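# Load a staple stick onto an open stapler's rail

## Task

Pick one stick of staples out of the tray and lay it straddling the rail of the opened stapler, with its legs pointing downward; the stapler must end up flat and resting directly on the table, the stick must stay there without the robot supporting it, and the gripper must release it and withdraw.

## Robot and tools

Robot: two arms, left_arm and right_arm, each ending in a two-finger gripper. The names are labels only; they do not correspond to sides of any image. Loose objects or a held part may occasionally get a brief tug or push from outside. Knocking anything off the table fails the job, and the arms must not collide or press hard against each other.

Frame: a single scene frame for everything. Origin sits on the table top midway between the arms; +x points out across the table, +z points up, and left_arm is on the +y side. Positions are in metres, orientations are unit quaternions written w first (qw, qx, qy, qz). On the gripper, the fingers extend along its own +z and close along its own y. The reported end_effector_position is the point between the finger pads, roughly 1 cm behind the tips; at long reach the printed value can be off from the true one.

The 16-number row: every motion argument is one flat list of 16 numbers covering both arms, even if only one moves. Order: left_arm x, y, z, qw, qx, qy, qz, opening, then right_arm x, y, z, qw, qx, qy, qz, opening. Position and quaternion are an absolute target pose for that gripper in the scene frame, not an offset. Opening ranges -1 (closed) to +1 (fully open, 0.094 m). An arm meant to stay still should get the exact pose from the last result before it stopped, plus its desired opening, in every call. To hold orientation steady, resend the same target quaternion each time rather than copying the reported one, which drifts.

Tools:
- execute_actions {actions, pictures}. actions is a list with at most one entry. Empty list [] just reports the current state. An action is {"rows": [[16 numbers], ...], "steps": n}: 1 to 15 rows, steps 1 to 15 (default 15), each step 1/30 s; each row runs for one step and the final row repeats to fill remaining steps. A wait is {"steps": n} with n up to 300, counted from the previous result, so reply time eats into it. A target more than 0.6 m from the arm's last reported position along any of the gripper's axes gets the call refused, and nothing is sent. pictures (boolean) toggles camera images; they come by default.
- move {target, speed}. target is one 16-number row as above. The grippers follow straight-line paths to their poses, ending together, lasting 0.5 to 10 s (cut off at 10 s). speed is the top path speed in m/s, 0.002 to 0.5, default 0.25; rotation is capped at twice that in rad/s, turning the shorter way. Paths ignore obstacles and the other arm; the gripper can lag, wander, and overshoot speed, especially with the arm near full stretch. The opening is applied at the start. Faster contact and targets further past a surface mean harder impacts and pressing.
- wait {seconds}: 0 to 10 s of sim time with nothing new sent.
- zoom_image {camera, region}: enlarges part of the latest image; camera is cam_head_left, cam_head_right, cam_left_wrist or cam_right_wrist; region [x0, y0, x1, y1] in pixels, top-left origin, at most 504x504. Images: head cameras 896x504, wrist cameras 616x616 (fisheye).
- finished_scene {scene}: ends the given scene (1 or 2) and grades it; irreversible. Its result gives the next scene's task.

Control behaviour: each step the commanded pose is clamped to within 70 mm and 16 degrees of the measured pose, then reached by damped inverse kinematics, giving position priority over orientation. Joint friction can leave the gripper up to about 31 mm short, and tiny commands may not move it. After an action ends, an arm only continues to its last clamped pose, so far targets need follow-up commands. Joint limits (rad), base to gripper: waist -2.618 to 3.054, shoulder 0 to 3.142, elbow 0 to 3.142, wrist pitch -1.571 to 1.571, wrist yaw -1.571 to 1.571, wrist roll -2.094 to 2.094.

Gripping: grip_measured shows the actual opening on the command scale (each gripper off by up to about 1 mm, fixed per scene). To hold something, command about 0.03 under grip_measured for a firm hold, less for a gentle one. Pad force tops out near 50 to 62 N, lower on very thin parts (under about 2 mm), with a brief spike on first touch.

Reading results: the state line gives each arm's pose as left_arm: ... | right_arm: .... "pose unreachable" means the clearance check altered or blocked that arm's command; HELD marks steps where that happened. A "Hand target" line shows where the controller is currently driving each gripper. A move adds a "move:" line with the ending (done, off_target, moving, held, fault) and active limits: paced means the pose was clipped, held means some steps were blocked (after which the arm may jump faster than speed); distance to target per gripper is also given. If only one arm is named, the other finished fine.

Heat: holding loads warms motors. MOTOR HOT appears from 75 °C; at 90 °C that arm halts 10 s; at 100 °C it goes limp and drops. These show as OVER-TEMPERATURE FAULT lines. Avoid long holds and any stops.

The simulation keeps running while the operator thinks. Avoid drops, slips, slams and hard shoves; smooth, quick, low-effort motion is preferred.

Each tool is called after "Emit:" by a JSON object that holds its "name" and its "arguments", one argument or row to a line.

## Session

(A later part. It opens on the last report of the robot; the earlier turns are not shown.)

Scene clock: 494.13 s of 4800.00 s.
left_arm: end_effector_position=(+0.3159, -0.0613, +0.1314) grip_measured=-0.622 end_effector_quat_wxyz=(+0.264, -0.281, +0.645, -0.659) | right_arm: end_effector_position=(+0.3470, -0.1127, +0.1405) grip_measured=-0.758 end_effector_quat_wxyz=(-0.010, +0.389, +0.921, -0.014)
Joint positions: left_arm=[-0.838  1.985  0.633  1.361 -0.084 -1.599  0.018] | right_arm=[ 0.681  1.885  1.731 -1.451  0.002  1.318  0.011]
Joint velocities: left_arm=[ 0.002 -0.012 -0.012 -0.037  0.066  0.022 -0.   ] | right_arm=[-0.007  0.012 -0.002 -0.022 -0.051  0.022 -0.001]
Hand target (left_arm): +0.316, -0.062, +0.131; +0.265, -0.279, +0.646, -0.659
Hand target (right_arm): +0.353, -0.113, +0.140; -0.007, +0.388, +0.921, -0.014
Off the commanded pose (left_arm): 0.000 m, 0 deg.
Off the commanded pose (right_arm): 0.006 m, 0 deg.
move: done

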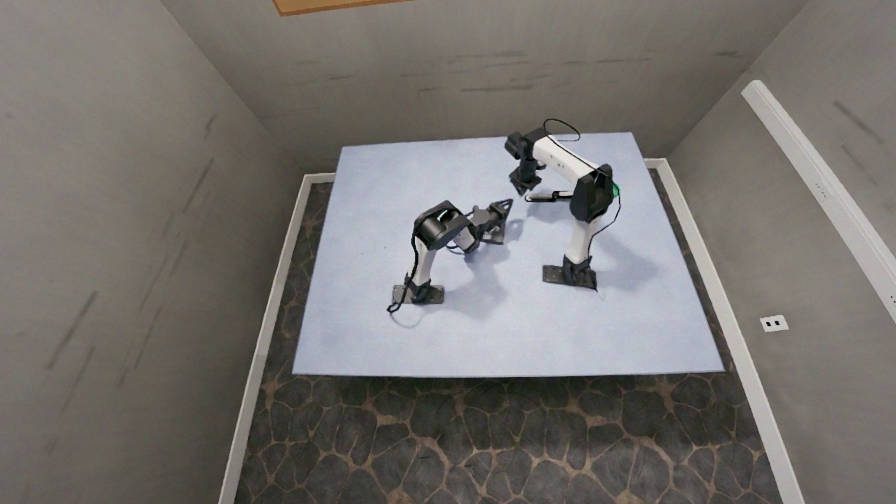

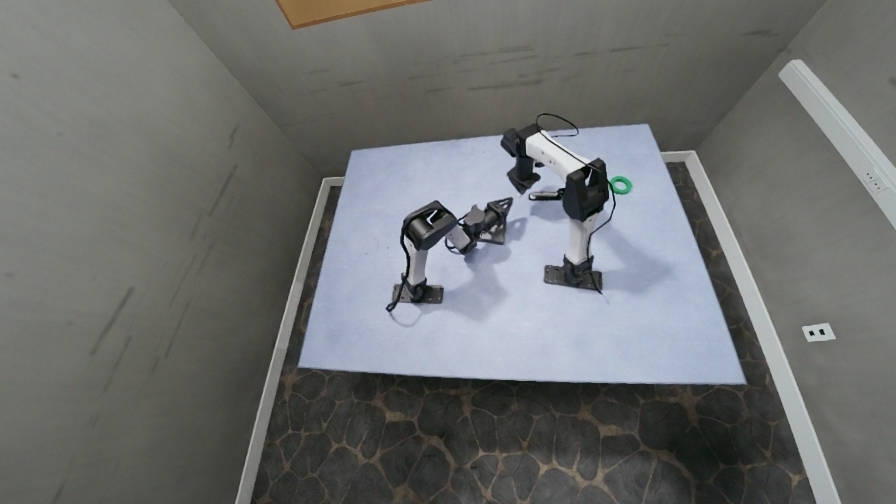

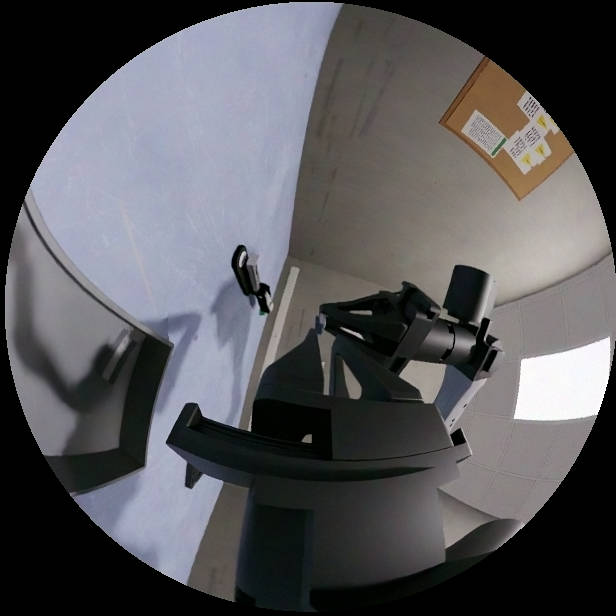

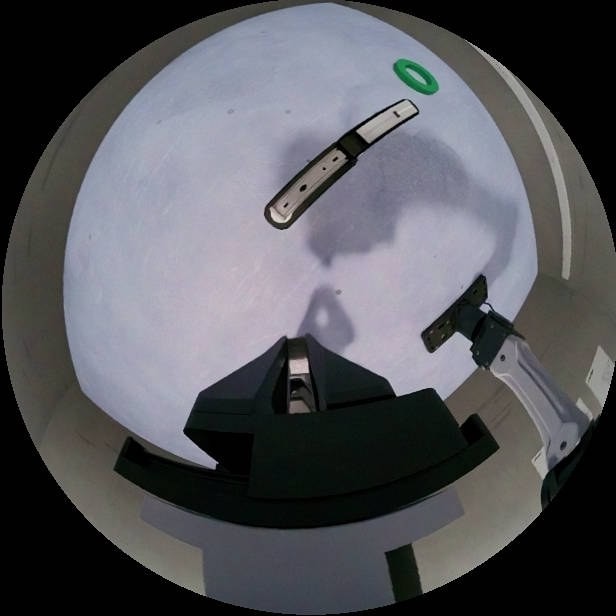

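Emit:
{"name": "move", "arguments": {
  "target": [0.3158,-0.0615,0.1314,0.265,-0.279,0.646,-0.659,-0.62,0.408,-0.232,0.075,0,0.721,0.693,0,-0.785],
  "speed": 0.12
}}

Emit:
{"name": "move", "arguments": {
  "target": [0.3158,-0.0615,0.1314,0.265,-0.279,0.646,-0.659,-0.62,0.407,-0.232,0.043,0,0.721,0.693,0,-0.785],
  "speed": 0.03
}}

Emit:
{"name": "zoom_image", "arguments": {
  "camera": "cam_right_wrist",
  "region": [220,240,380,410]
}}

Emit:
{"name": "zoom_image", "arguments": {
  "camera": "cam_left_wrist",
  "region": [210,230,310,330]
}}

Scene clock: 510.80 s of 4800.00 s.
left_arm: end_effector_position=(+0.3159, -0.0613, +0.1314) grip_measured=-0.622 end_effector_quat_wxyz=(+0.264, -0.281, +0.645, -0.659) | right_arm: end_effector_position=(+0.4132, -0.2294, +0.0880) grip_measured=-0.758 end_effector_quat_wxyz=(+0.012, +0.715, +0.699, +0.015)
Joint positions: left_arm=[-0.838  1.985  0.633  1.361 -0.084 -1.599  0.018] | right_arm=[ 0.309  1.915  1.562 -1.179  0.002  1.741  0.011]
Joint velocities: left_arm=[-0.002  0.002  0.012  0.051  0.007  0.037  0.001] | right_arm=[-0.007 -0.007  0.017  0.037  0.022 -0.037  0.001]
Hand target (left_arm): +0.316, -0.062, +0.131; +0.265, -0.279, +0.646, -0.659
Hand target (right_arm): +0.408, -0.233, +0.075; +0.002, +0.721, +0.693, +0.002
Off the commanded pose (left_arm): 0.000 m, 0 deg.
Off the commanded pose (right_arm): 0.014 m, 2 deg.
After step 90, 9.90 s passed at rest.
move: off_target (right_arm)

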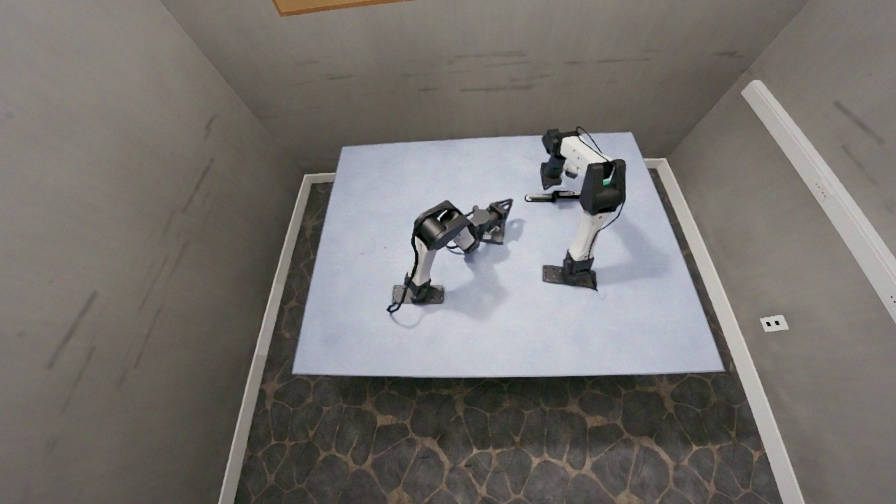

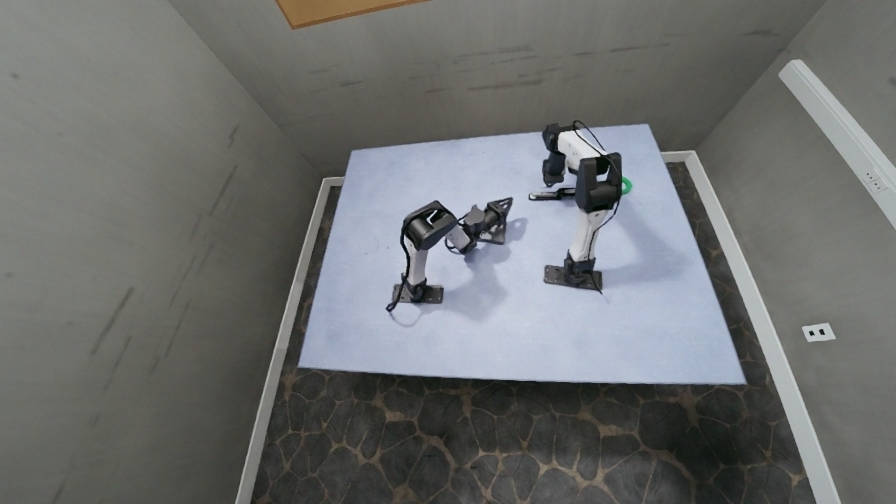

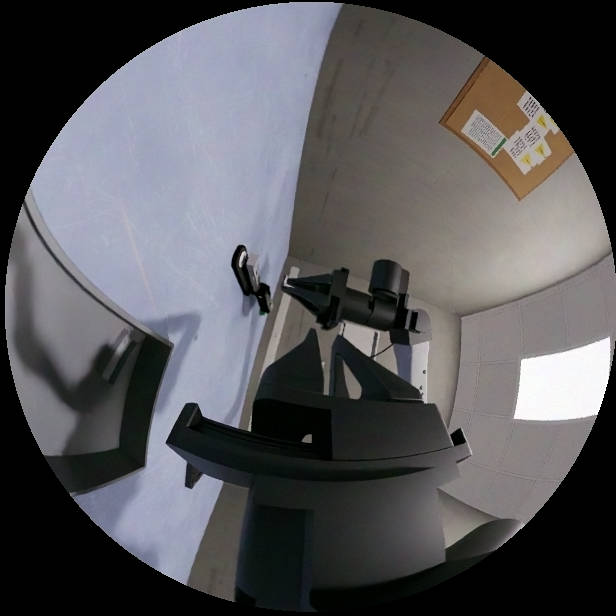

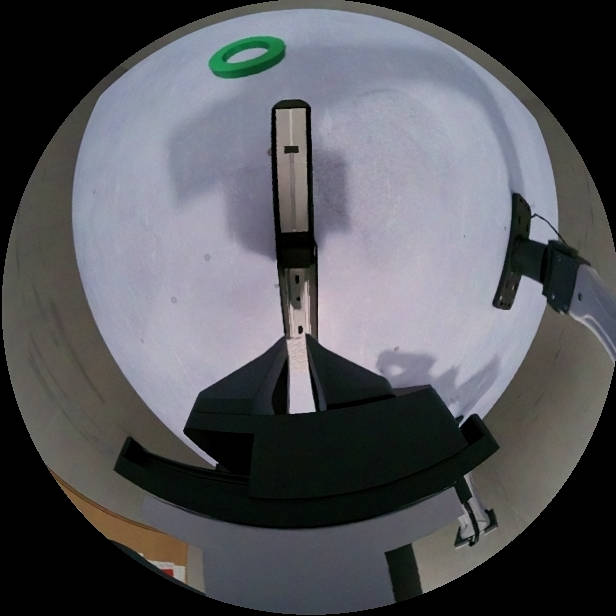

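Scene clock: 512.60 s of 4800.00 s.
left_arm: end_effector_position=(+0.3159, -0.0613, +0.1314) grip_measured=-0.622 end_effector_quat_wxyz=(+0.264, -0.281, +0.645, -0.659) | right_arm: end_effector_position=(+0.4115, -0.2297, +0.0538) grip_measured=-0.758 end_effector_quat_wxyz=(+0.008, +0.717, +0.697, +0.010)
Joint positions: left_arm=[-0.838  1.985  0.633  1.361 -0.084 -1.599  0.018] | right_arm=[ 0.309  1.944  1.464 -1.066  0.002  1.746  0.011]
Joint velocities: left_arm=[-0.012 -0.012  0.002 -0.037  0.007  0.007 -0.001] | right_arm=[-0.002  0.017  0.007  0.095 -0.081 -0.007 -0.001]
Hand target (left_arm): +0.316, -0.062, +0.131; +0.265, -0.279, +0.646, -0.659
Hand target (right_arm): +0.407, -0.232, +0.043; -0.000, +0.721, +0.693, +0.000
Off the commanded pose (left_arm): 0.000 m, 0 deg.
Off the commanded pose (right_arm): 0.012 m, 2 deg.
move: off_target (right_arm)

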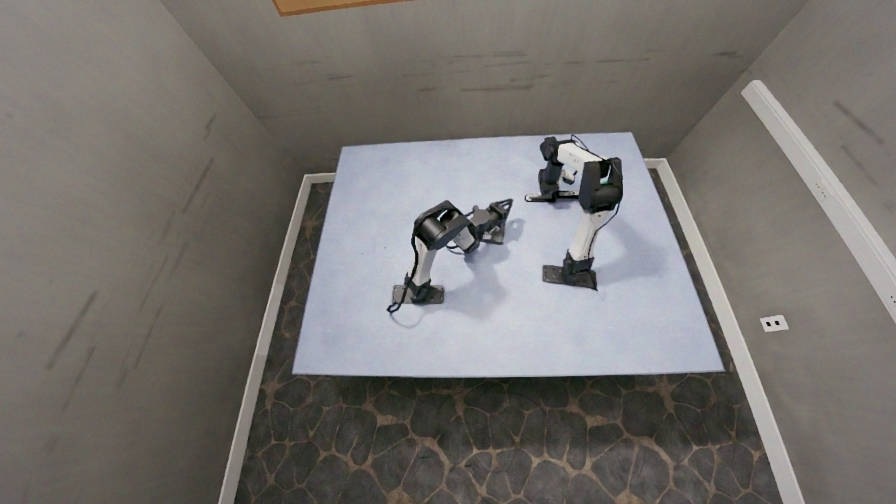

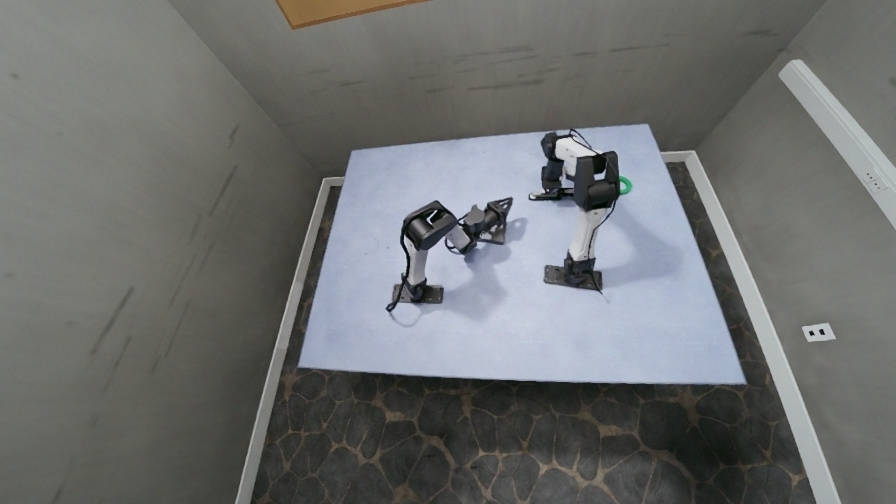

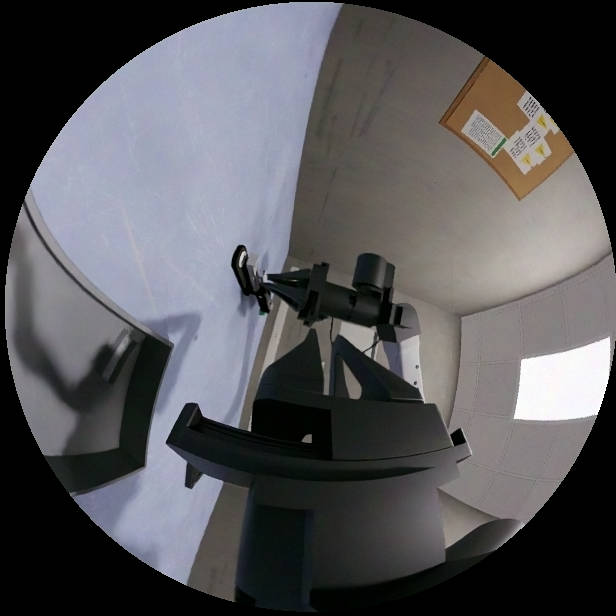

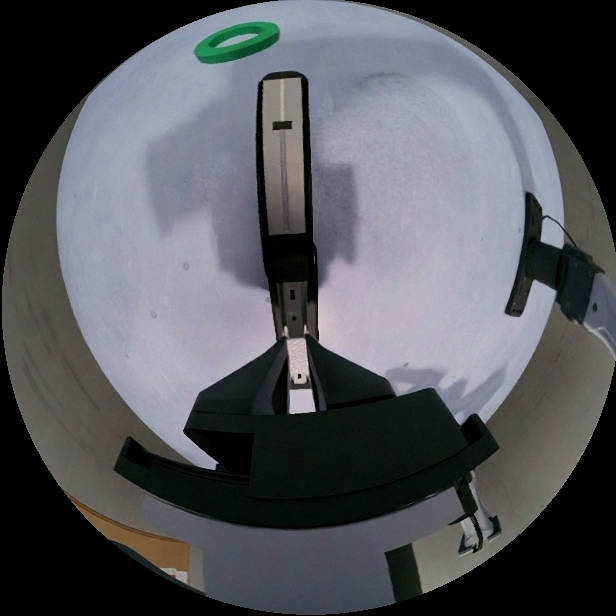

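Region (220, 240, 380, 410) of cam_right_wrist's 616x616 image, scaled by 2.965, with more detail than that image has; it fills the left 474 columns of this view, and the rest is white.

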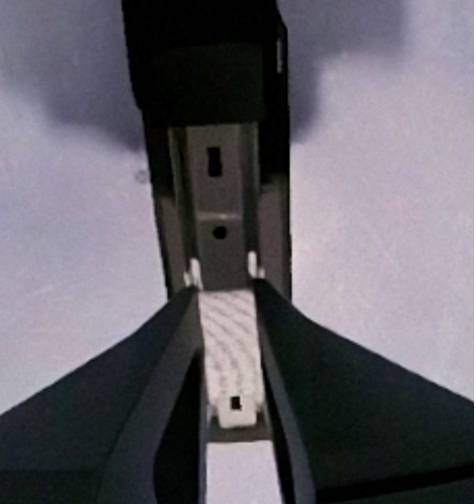

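Region (210, 230, 310, 330) of cam_left_wrist's 616x616 image, scaled by 5.040, with more detail than that image has.

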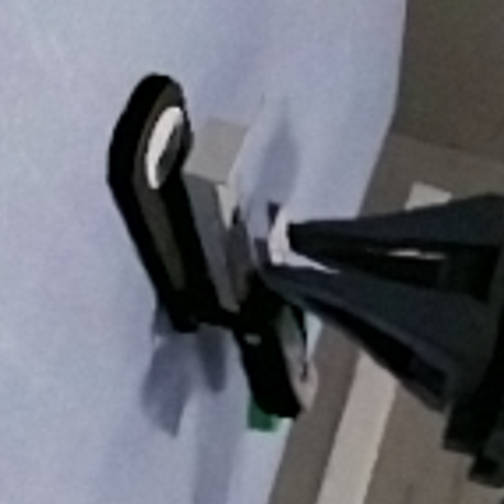

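Emit:
{"name": "execute_actions", "arguments": {
  "actions": [
    {"rows":[[0.3158,-0.0615,0.1314,0.265,-0.279,0.646,-0.659,-0.62,0.4075,-0.232,0.037,0,0.721,0.693,0,-0.785]],"steps":15}
  ]
}}

Emit:
{"name": "zoom_image", "arguments": {
  "camera": "cam_right_wrist",
  "region": [240,280,360,400]
}}

Scene clock: 522.27 s of 4800.00 s.
left_arm: end_effector_position=(+0.3159, -0.0613, +0.1314) grip_measured=-0.622 end_effector_quat_wxyz=(+0.264, -0.281, +0.645, -0.659) | right_arm: end_effector_position=(+0.4123, -0.2296, +0.0500) grip_measured=-0.758 end_effector_quat_wxyz=(+0.011, +0.717, +0.697, +0.013)
Joint positions: left_arm=[-0.838  1.985  0.633  1.361 -0.084 -1.599  0.018] | right_arm=[ 0.309  1.944  1.449 -1.043  0.002  1.747  0.011]
Joint velocities: left_arm=[-0.007 -0.007 -0.012  0.007 -0.081 -0.037  0.001] | right_arm=[-0.007  0.002  0.002  0.022 -0.081 -0.037  0.001]
Hand target (left_arm): +0.316, -0.062, +0.131; +0.265, -0.279, +0.646, -0.659
Hand target (right_arm): +0.407, -0.232, +0.037; +0.000, +0.721, +0.693, +0.000
Off the commanded pose (left_arm): 0.000 m, 0 deg.
Off the commanded pose (right_arm): 0.014 m, 2 deg.
Steps of this call (steps 1 to 90: nothing new was sent; then 6.17 s passed at rest; steps 91 to 105: all 15 steps of this action). Readings (end_effector_position):
91: left_arm (+0.3159, -0.0613, +0.1314) | right_arm (+0.4122, -0.2296, +0.0532)
92: left_arm (+0.3159, -0.0613, +0.1314) | right_arm (+0.4122, -0.2296, +0.0524)
94: left_arm (+0.3159, -0.0613, +0.1314) | right_arm (+0.4112, -0.2297, +0.0506)
98: left_arm (+0.3159, -0.0613, +0.1314) | right_arm (+0.4113, -0.2297, +0.0500)
105: the state above

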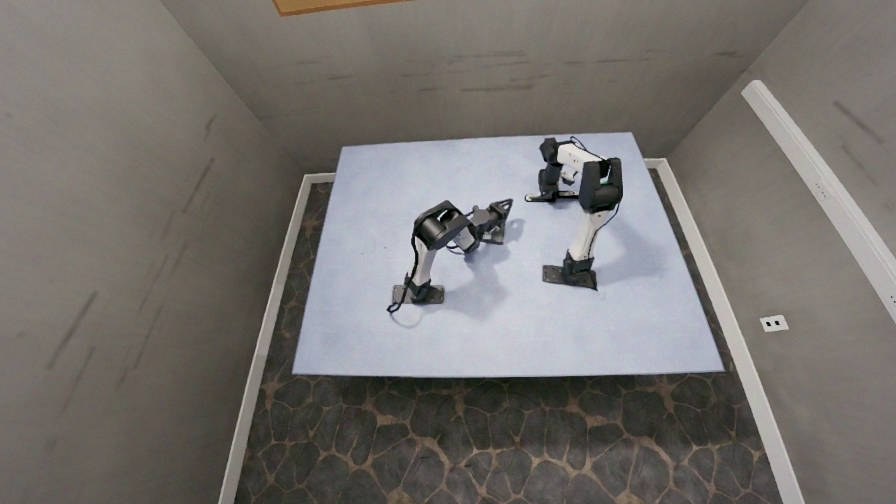

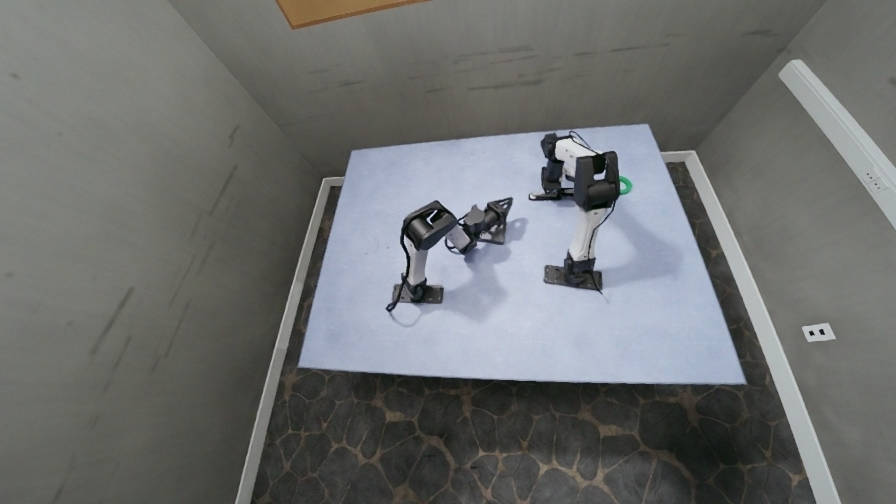

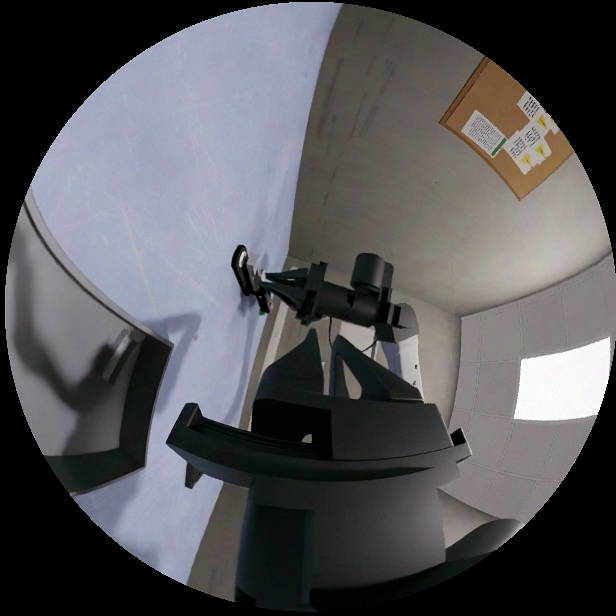

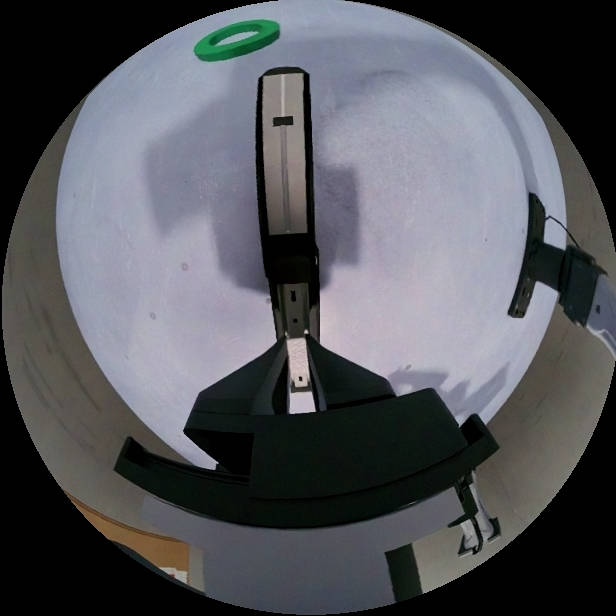

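Region (240, 280, 360, 400) of cam_right_wrist's 616x616 image, scaled by 4.200, with more detail than that image has.

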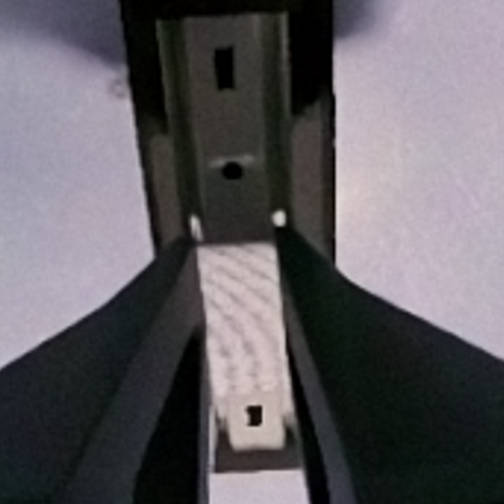

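Just shadows; alignment looks good.

Emit:
{"name": "execute_actions", "arguments": {
  "actions": [
    {"rows":[[0.3158,-0.0615,0.1314,0.265,-0.279,0.646,-0.659,-0.62,0.4075,-0.232,0.033,0,0.721,0.693,0,-0.785]],"steps":15}
  ]
}}

Emit:
{"name": "zoom_image", "arguments": {
  "camera": "cam_right_wrist",
  "region": [240,280,360,400]
}}

Scene clock: 528.97 s of 4800.00 s.
left_arm: end_effector_position=(+0.3159, -0.0613, +0.1314) grip_measured=-0.622 end_effector_quat_wxyz=(+0.264, -0.281, +0.645, -0.659) | right_arm: end_effector_position=(+0.4123, -0.2296, +0.0436) grip_measured=-0.758 end_effector_quat_wxyz=(+0.009, +0.717, +0.697, +0.010)
Joint positions: left_arm=[-0.838  1.985  0.633  1.361 -0.084 -1.599  0.018] | right_arm=[ 0.309  1.956  1.439 -1.027  0.002  1.747  0.011]
Joint velocities: left_arm=[-0.002  0.002 -0.002  0.037 -0.007  0.007 -0.001] | right_arm=[ 0.012  0.002 -0.002  0.037  0.007 -0.051 -0.   ]
Hand target (left_arm): +0.316, -0.062, +0.131; +0.265, -0.279, +0.646, -0.659
Hand target (right_arm): +0.407, -0.232, +0.033; -0.000, +0.721, +0.693, -0.000
Off the commanded pose (left_arm): 0.000 m, 0 deg.
Off the commanded pose (right_arm): 0.012 m, 2 deg.
Steps of this call (steps 1 to 90: nothing new was sent; then 3.20 s passed at rest; steps 91 to 105: all 15 steps of this action). Readings (end_effector_position):
91: left_arm (+0.3159, -0.0613, +0.1314) | right_arm (+0.4126, -0.2295, +0.0497)
92: left_arm (+0.3159, -0.0613, +0.1314) | right_arm (+0.4128, -0.2295, +0.0493)
94: left_arm (+0.3159, -0.0613, +0.1314) | right_arm (+0.4122, -0.2296, +0.0472)
98: left_arm (+0.3159, -0.0613, +0.1314) | right_arm (+0.4117, -0.2297, +0.0436)
105: the state above

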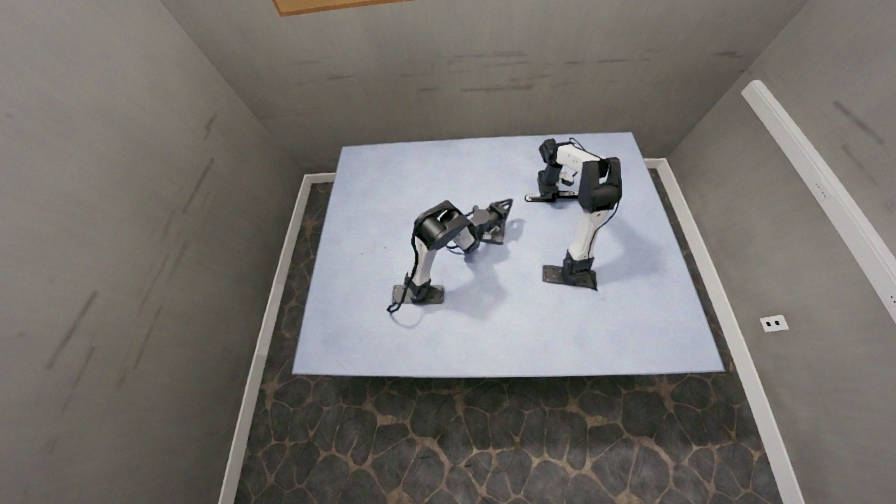

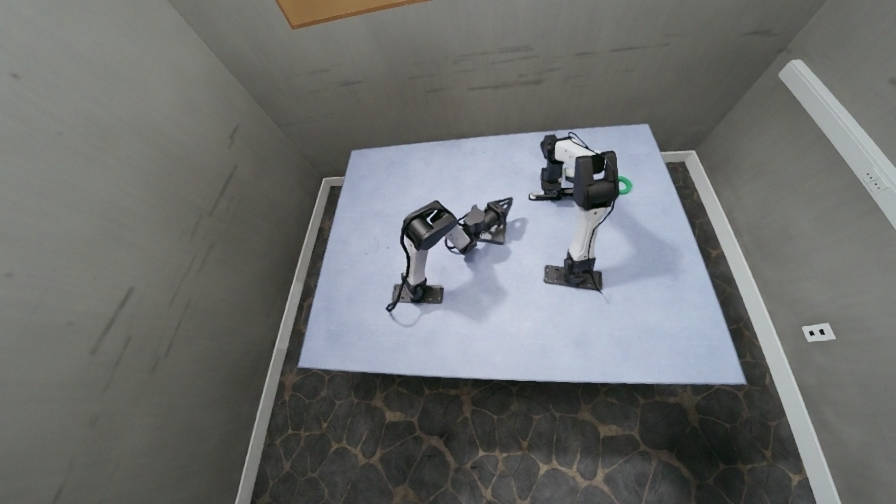

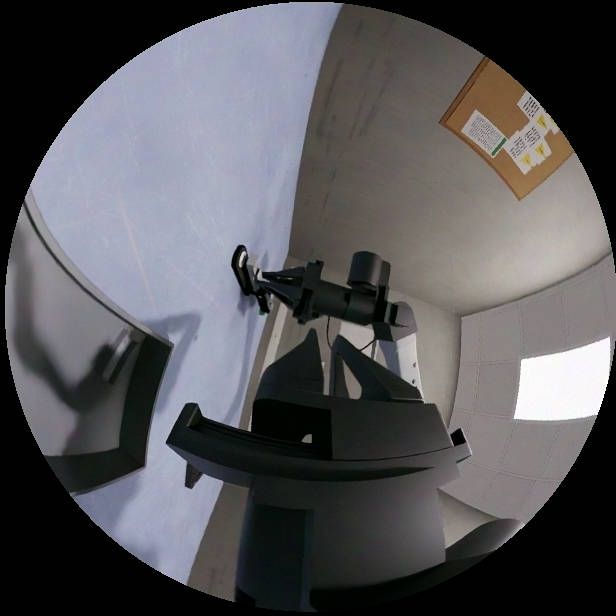

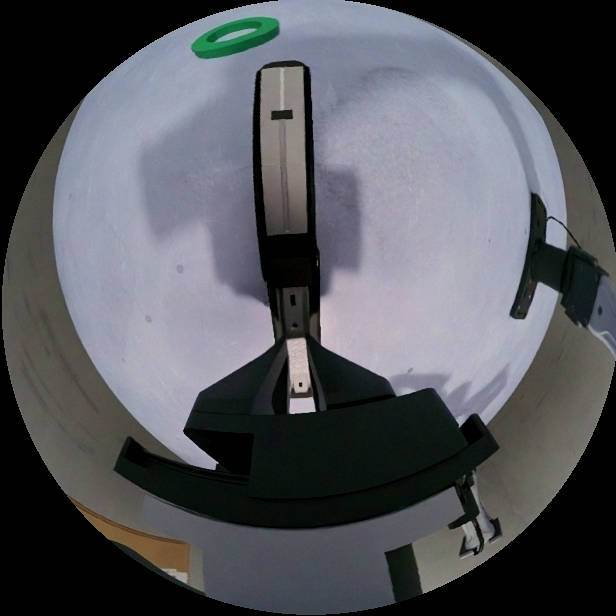

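Region (240, 280, 360, 400) of cam_right_wrist's 616x616 image, scaled by 4.200, with more detail than that image has.

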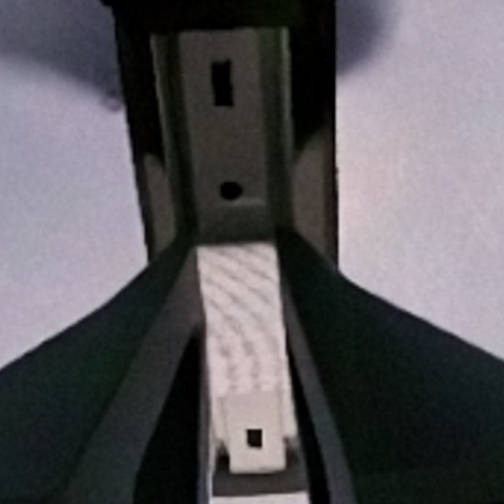

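Emit:
{"name": "execute_actions", "arguments": {
  "actions": [
    {"rows":[[0.3158,-0.0615,0.1314,0.265,-0.279,0.646,-0.659,-0.62,0.4078,-0.232,0.029,0,0.721,0.693,0,-0.785]],"steps":15}
  ]
}}

Emit:
{"name": "zoom_image", "arguments": {
  "camera": "cam_right_wrist",
  "region": [240,280,360,400]
}}

Scene clock: 534.73 s of 4800.00 s.
left_arm: end_effector_position=(+0.3159, -0.0613, +0.1314) grip_measured=-0.622 end_effector_quat_wxyz=(+0.264, -0.281, +0.645, -0.659) | right_arm: end_effector_position=(+0.4128, -0.2295, +0.0418) grip_measured=-0.758 end_effector_quat_wxyz=(+0.010, +0.717, +0.697, +0.012)
Joint positions: left_arm=[-0.838  1.985  0.633  1.361 -0.084 -1.599  0.018] | right_arm=[ 0.309  1.956  1.431 -1.016  0.002  1.747  0.011]
Joint velocities: left_arm=[-0.007  0.012 -0.017 -0.022  0.007 -0.007 -0.   ] | right_arm=[-0.012  0.002 -0.012  0.037 -0.007  0.022 -0.   ]
Hand target (left_arm): +0.316, -0.062, +0.131; +0.265, -0.279, +0.646, -0.659
Hand target (right_arm): +0.408, -0.232, +0.029; -0.000, +0.721, +0.693, +0.000
Off the commanded pose (left_arm): 0.000 m, 0 deg.
Off the commanded pose (right_arm): 0.014 m, 2 deg.
Steps of this call (steps 1 to 90: nothing new was sent; then 2.27 s passed at rest; steps 91 to 105: all 15 steps of this action). Readings (end_effector_position):
91: left_arm (+0.3159, -0.0613, +0.1314) | right_arm (+0.4127, -0.2295, +0.0436)
92: left_arm (+0.3159, -0.0613, +0.1314) | right_arm (+0.4130, -0.2295, +0.0436)
94: left_arm (+0.3159, -0.0613, +0.1314) | right_arm (+0.4128, -0.2295, +0.0431)
98: left_arm (+0.3159, -0.0613, +0.1314) | right_arm (+0.4127, -0.2295, +0.0419)
105: the state above

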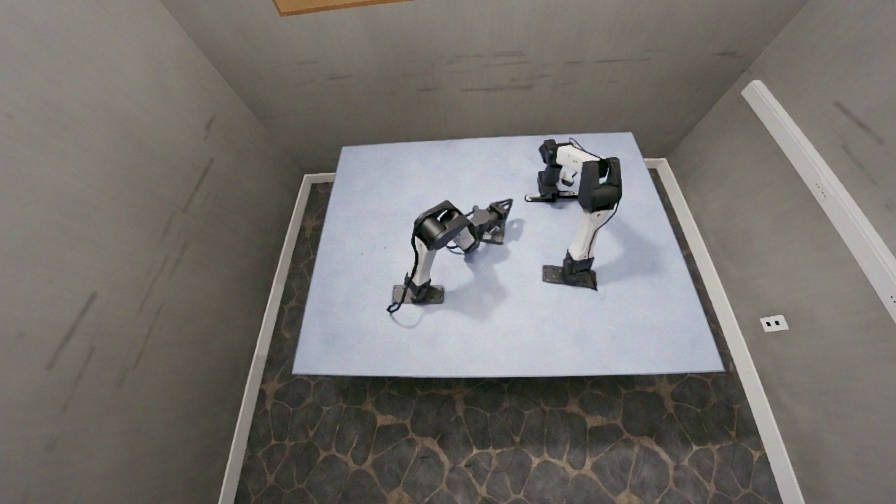

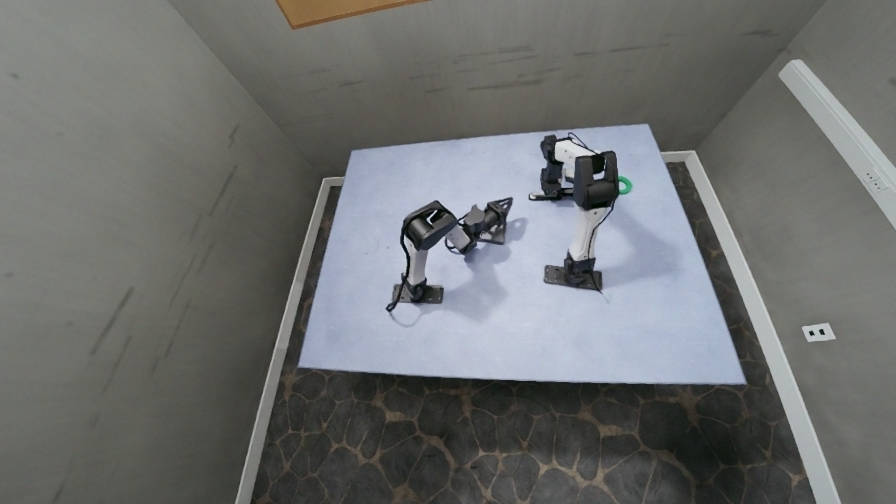

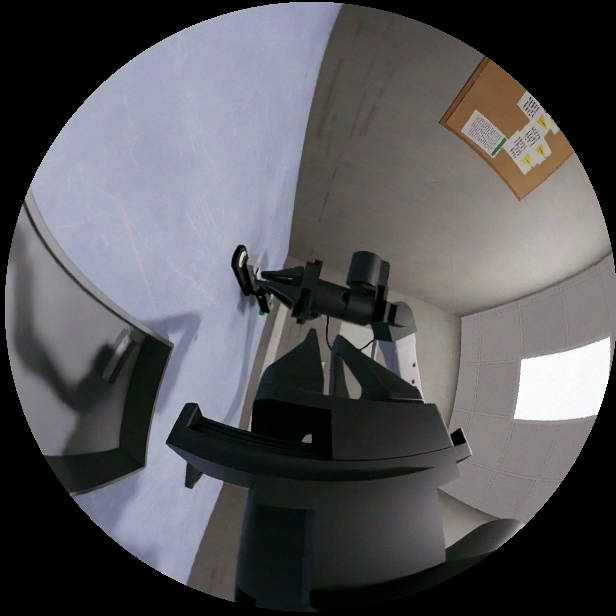

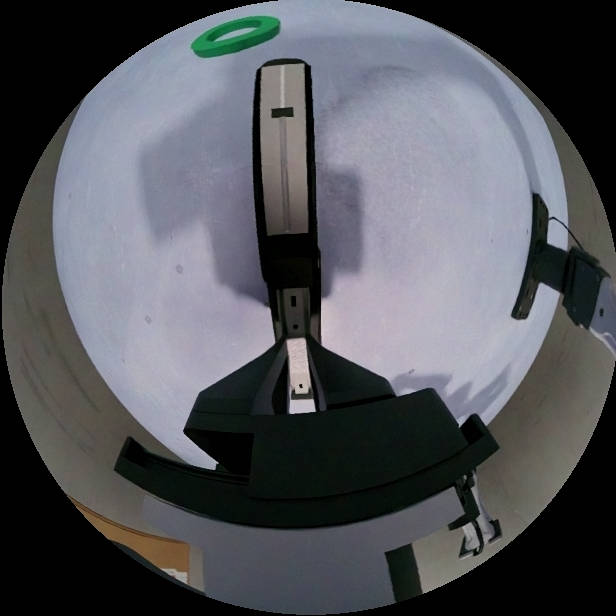

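Region (240, 280, 360, 400) of cam_right_wrist's 616x616 image, scaled by 4.200, with more detail than that image has.

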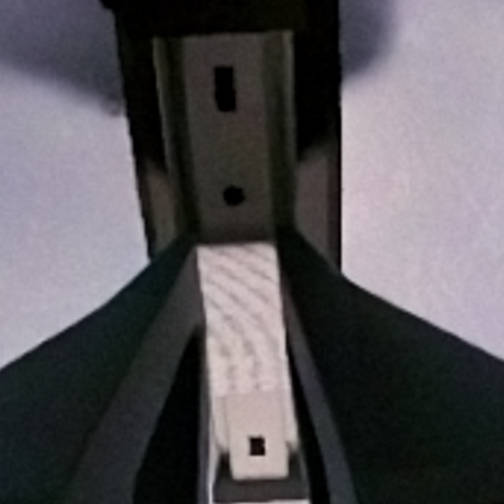

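Emit:
{"name": "execute_actions", "arguments": {
  "actions": [
    {"rows":[[0.3158,-0.0615,0.1314,0.265,-0.279,0.646,-0.659,-0.62,0.4068,-0.232,0.027,-0.001,0.721,0.693,-0.001,-0.785]],"steps":15}
  ]
}}

Emit:
{"name": "zoom_image", "arguments": {
  "camera": "cam_right_wrist",
  "region": [240,280,360,400]
}}

Scene clock: 541.87 s of 4800.00 s.
left_arm: end_effector_position=(+0.3159, -0.0613, +0.1314) grip_measured=-0.622 end_effector_quat_wxyz=(+0.264, -0.281, +0.645, -0.659) | right_arm: end_effector_position=(+0.4128, -0.2295, +0.0418) grip_measured=-0.758 end_effector_quat_wxyz=(+0.010, +0.717, +0.697, +0.012)
Joint positions: left_arm=[-0.838  1.985  0.633  1.361 -0.084 -1.599  0.018] | right_arm=[ 0.309  1.956  1.431 -1.016  0.002  1.747  0.011]
Joint velocities: left_arm=[-0.017  0.012  0.002  0.007 -0.022 -0.051 -0.001] | right_arm=[-0.017  0.007 -0.007 -0.037 -0.007  0.007  0.   ]
Hand target (left_arm): +0.316, -0.062, +0.131; +0.265, -0.279, +0.646, -0.659
Hand target (right_arm): +0.406, -0.232, +0.027; -0.001, +0.721, +0.693, -0.001
Off the commanded pose (left_arm): 0.000 m, 0 deg.
Off the commanded pose (right_arm): 0.016 m, 2 deg.
Steps of this call (steps 1 to 90: nothing new was sent; then 3.63 s passed at rest; steps 91 to 105: all 15 steps of this action). Readings (end_effector_position):
91: left_arm (+0.3159, -0.0613, +0.1314) | right_arm (+0.4128, -0.2295, +0.0418)
92: left_arm (+0.3159, -0.0613, +0.1314) | right_arm (+0.4128, -0.2295, +0.0418)
94: left_arm (+0.3159, -0.0613, +0.1314) | right_arm (+0.4128, -0.2295, +0.0418)
98: left_arm (+0.3159, -0.0613, +0.1314) | right_arm (+0.4128, -0.2295, +0.0418)
105: the state above

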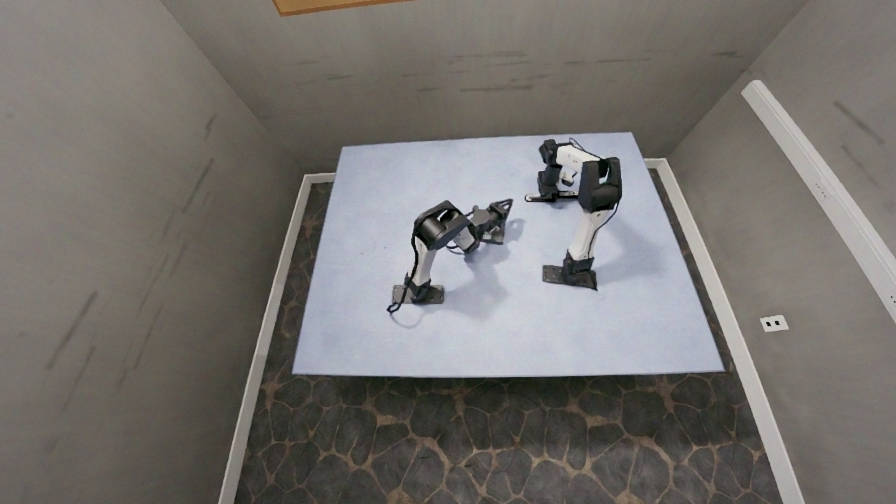

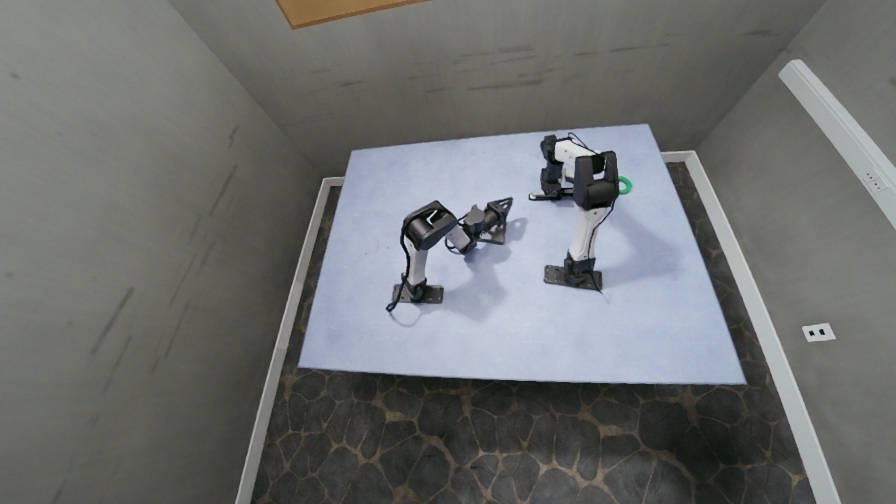

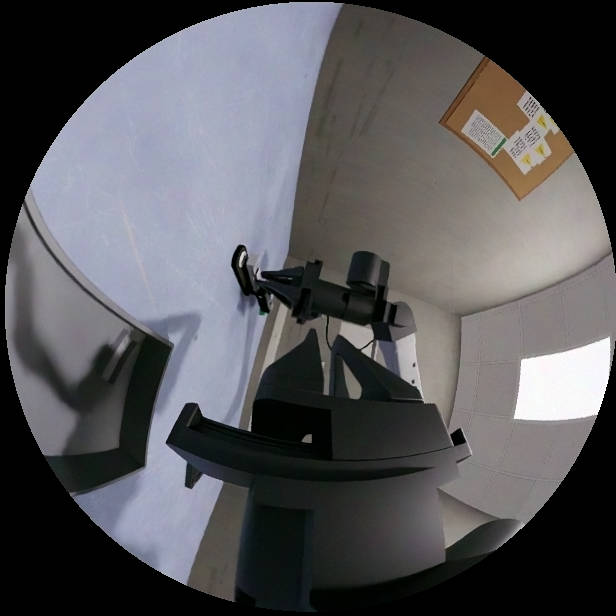

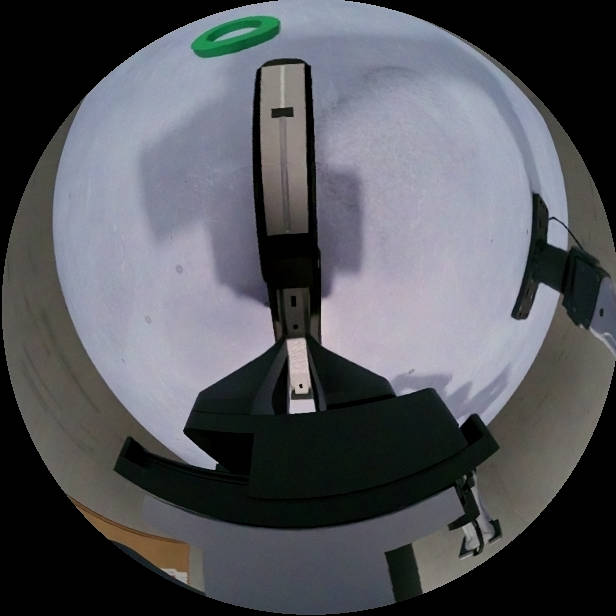

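Region (240, 280, 360, 400) of cam_right_wrist's 616x616 image, scaled by 4.200, with more detail than that image has.

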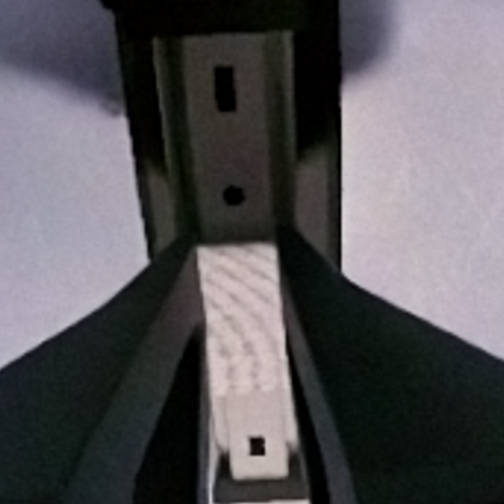

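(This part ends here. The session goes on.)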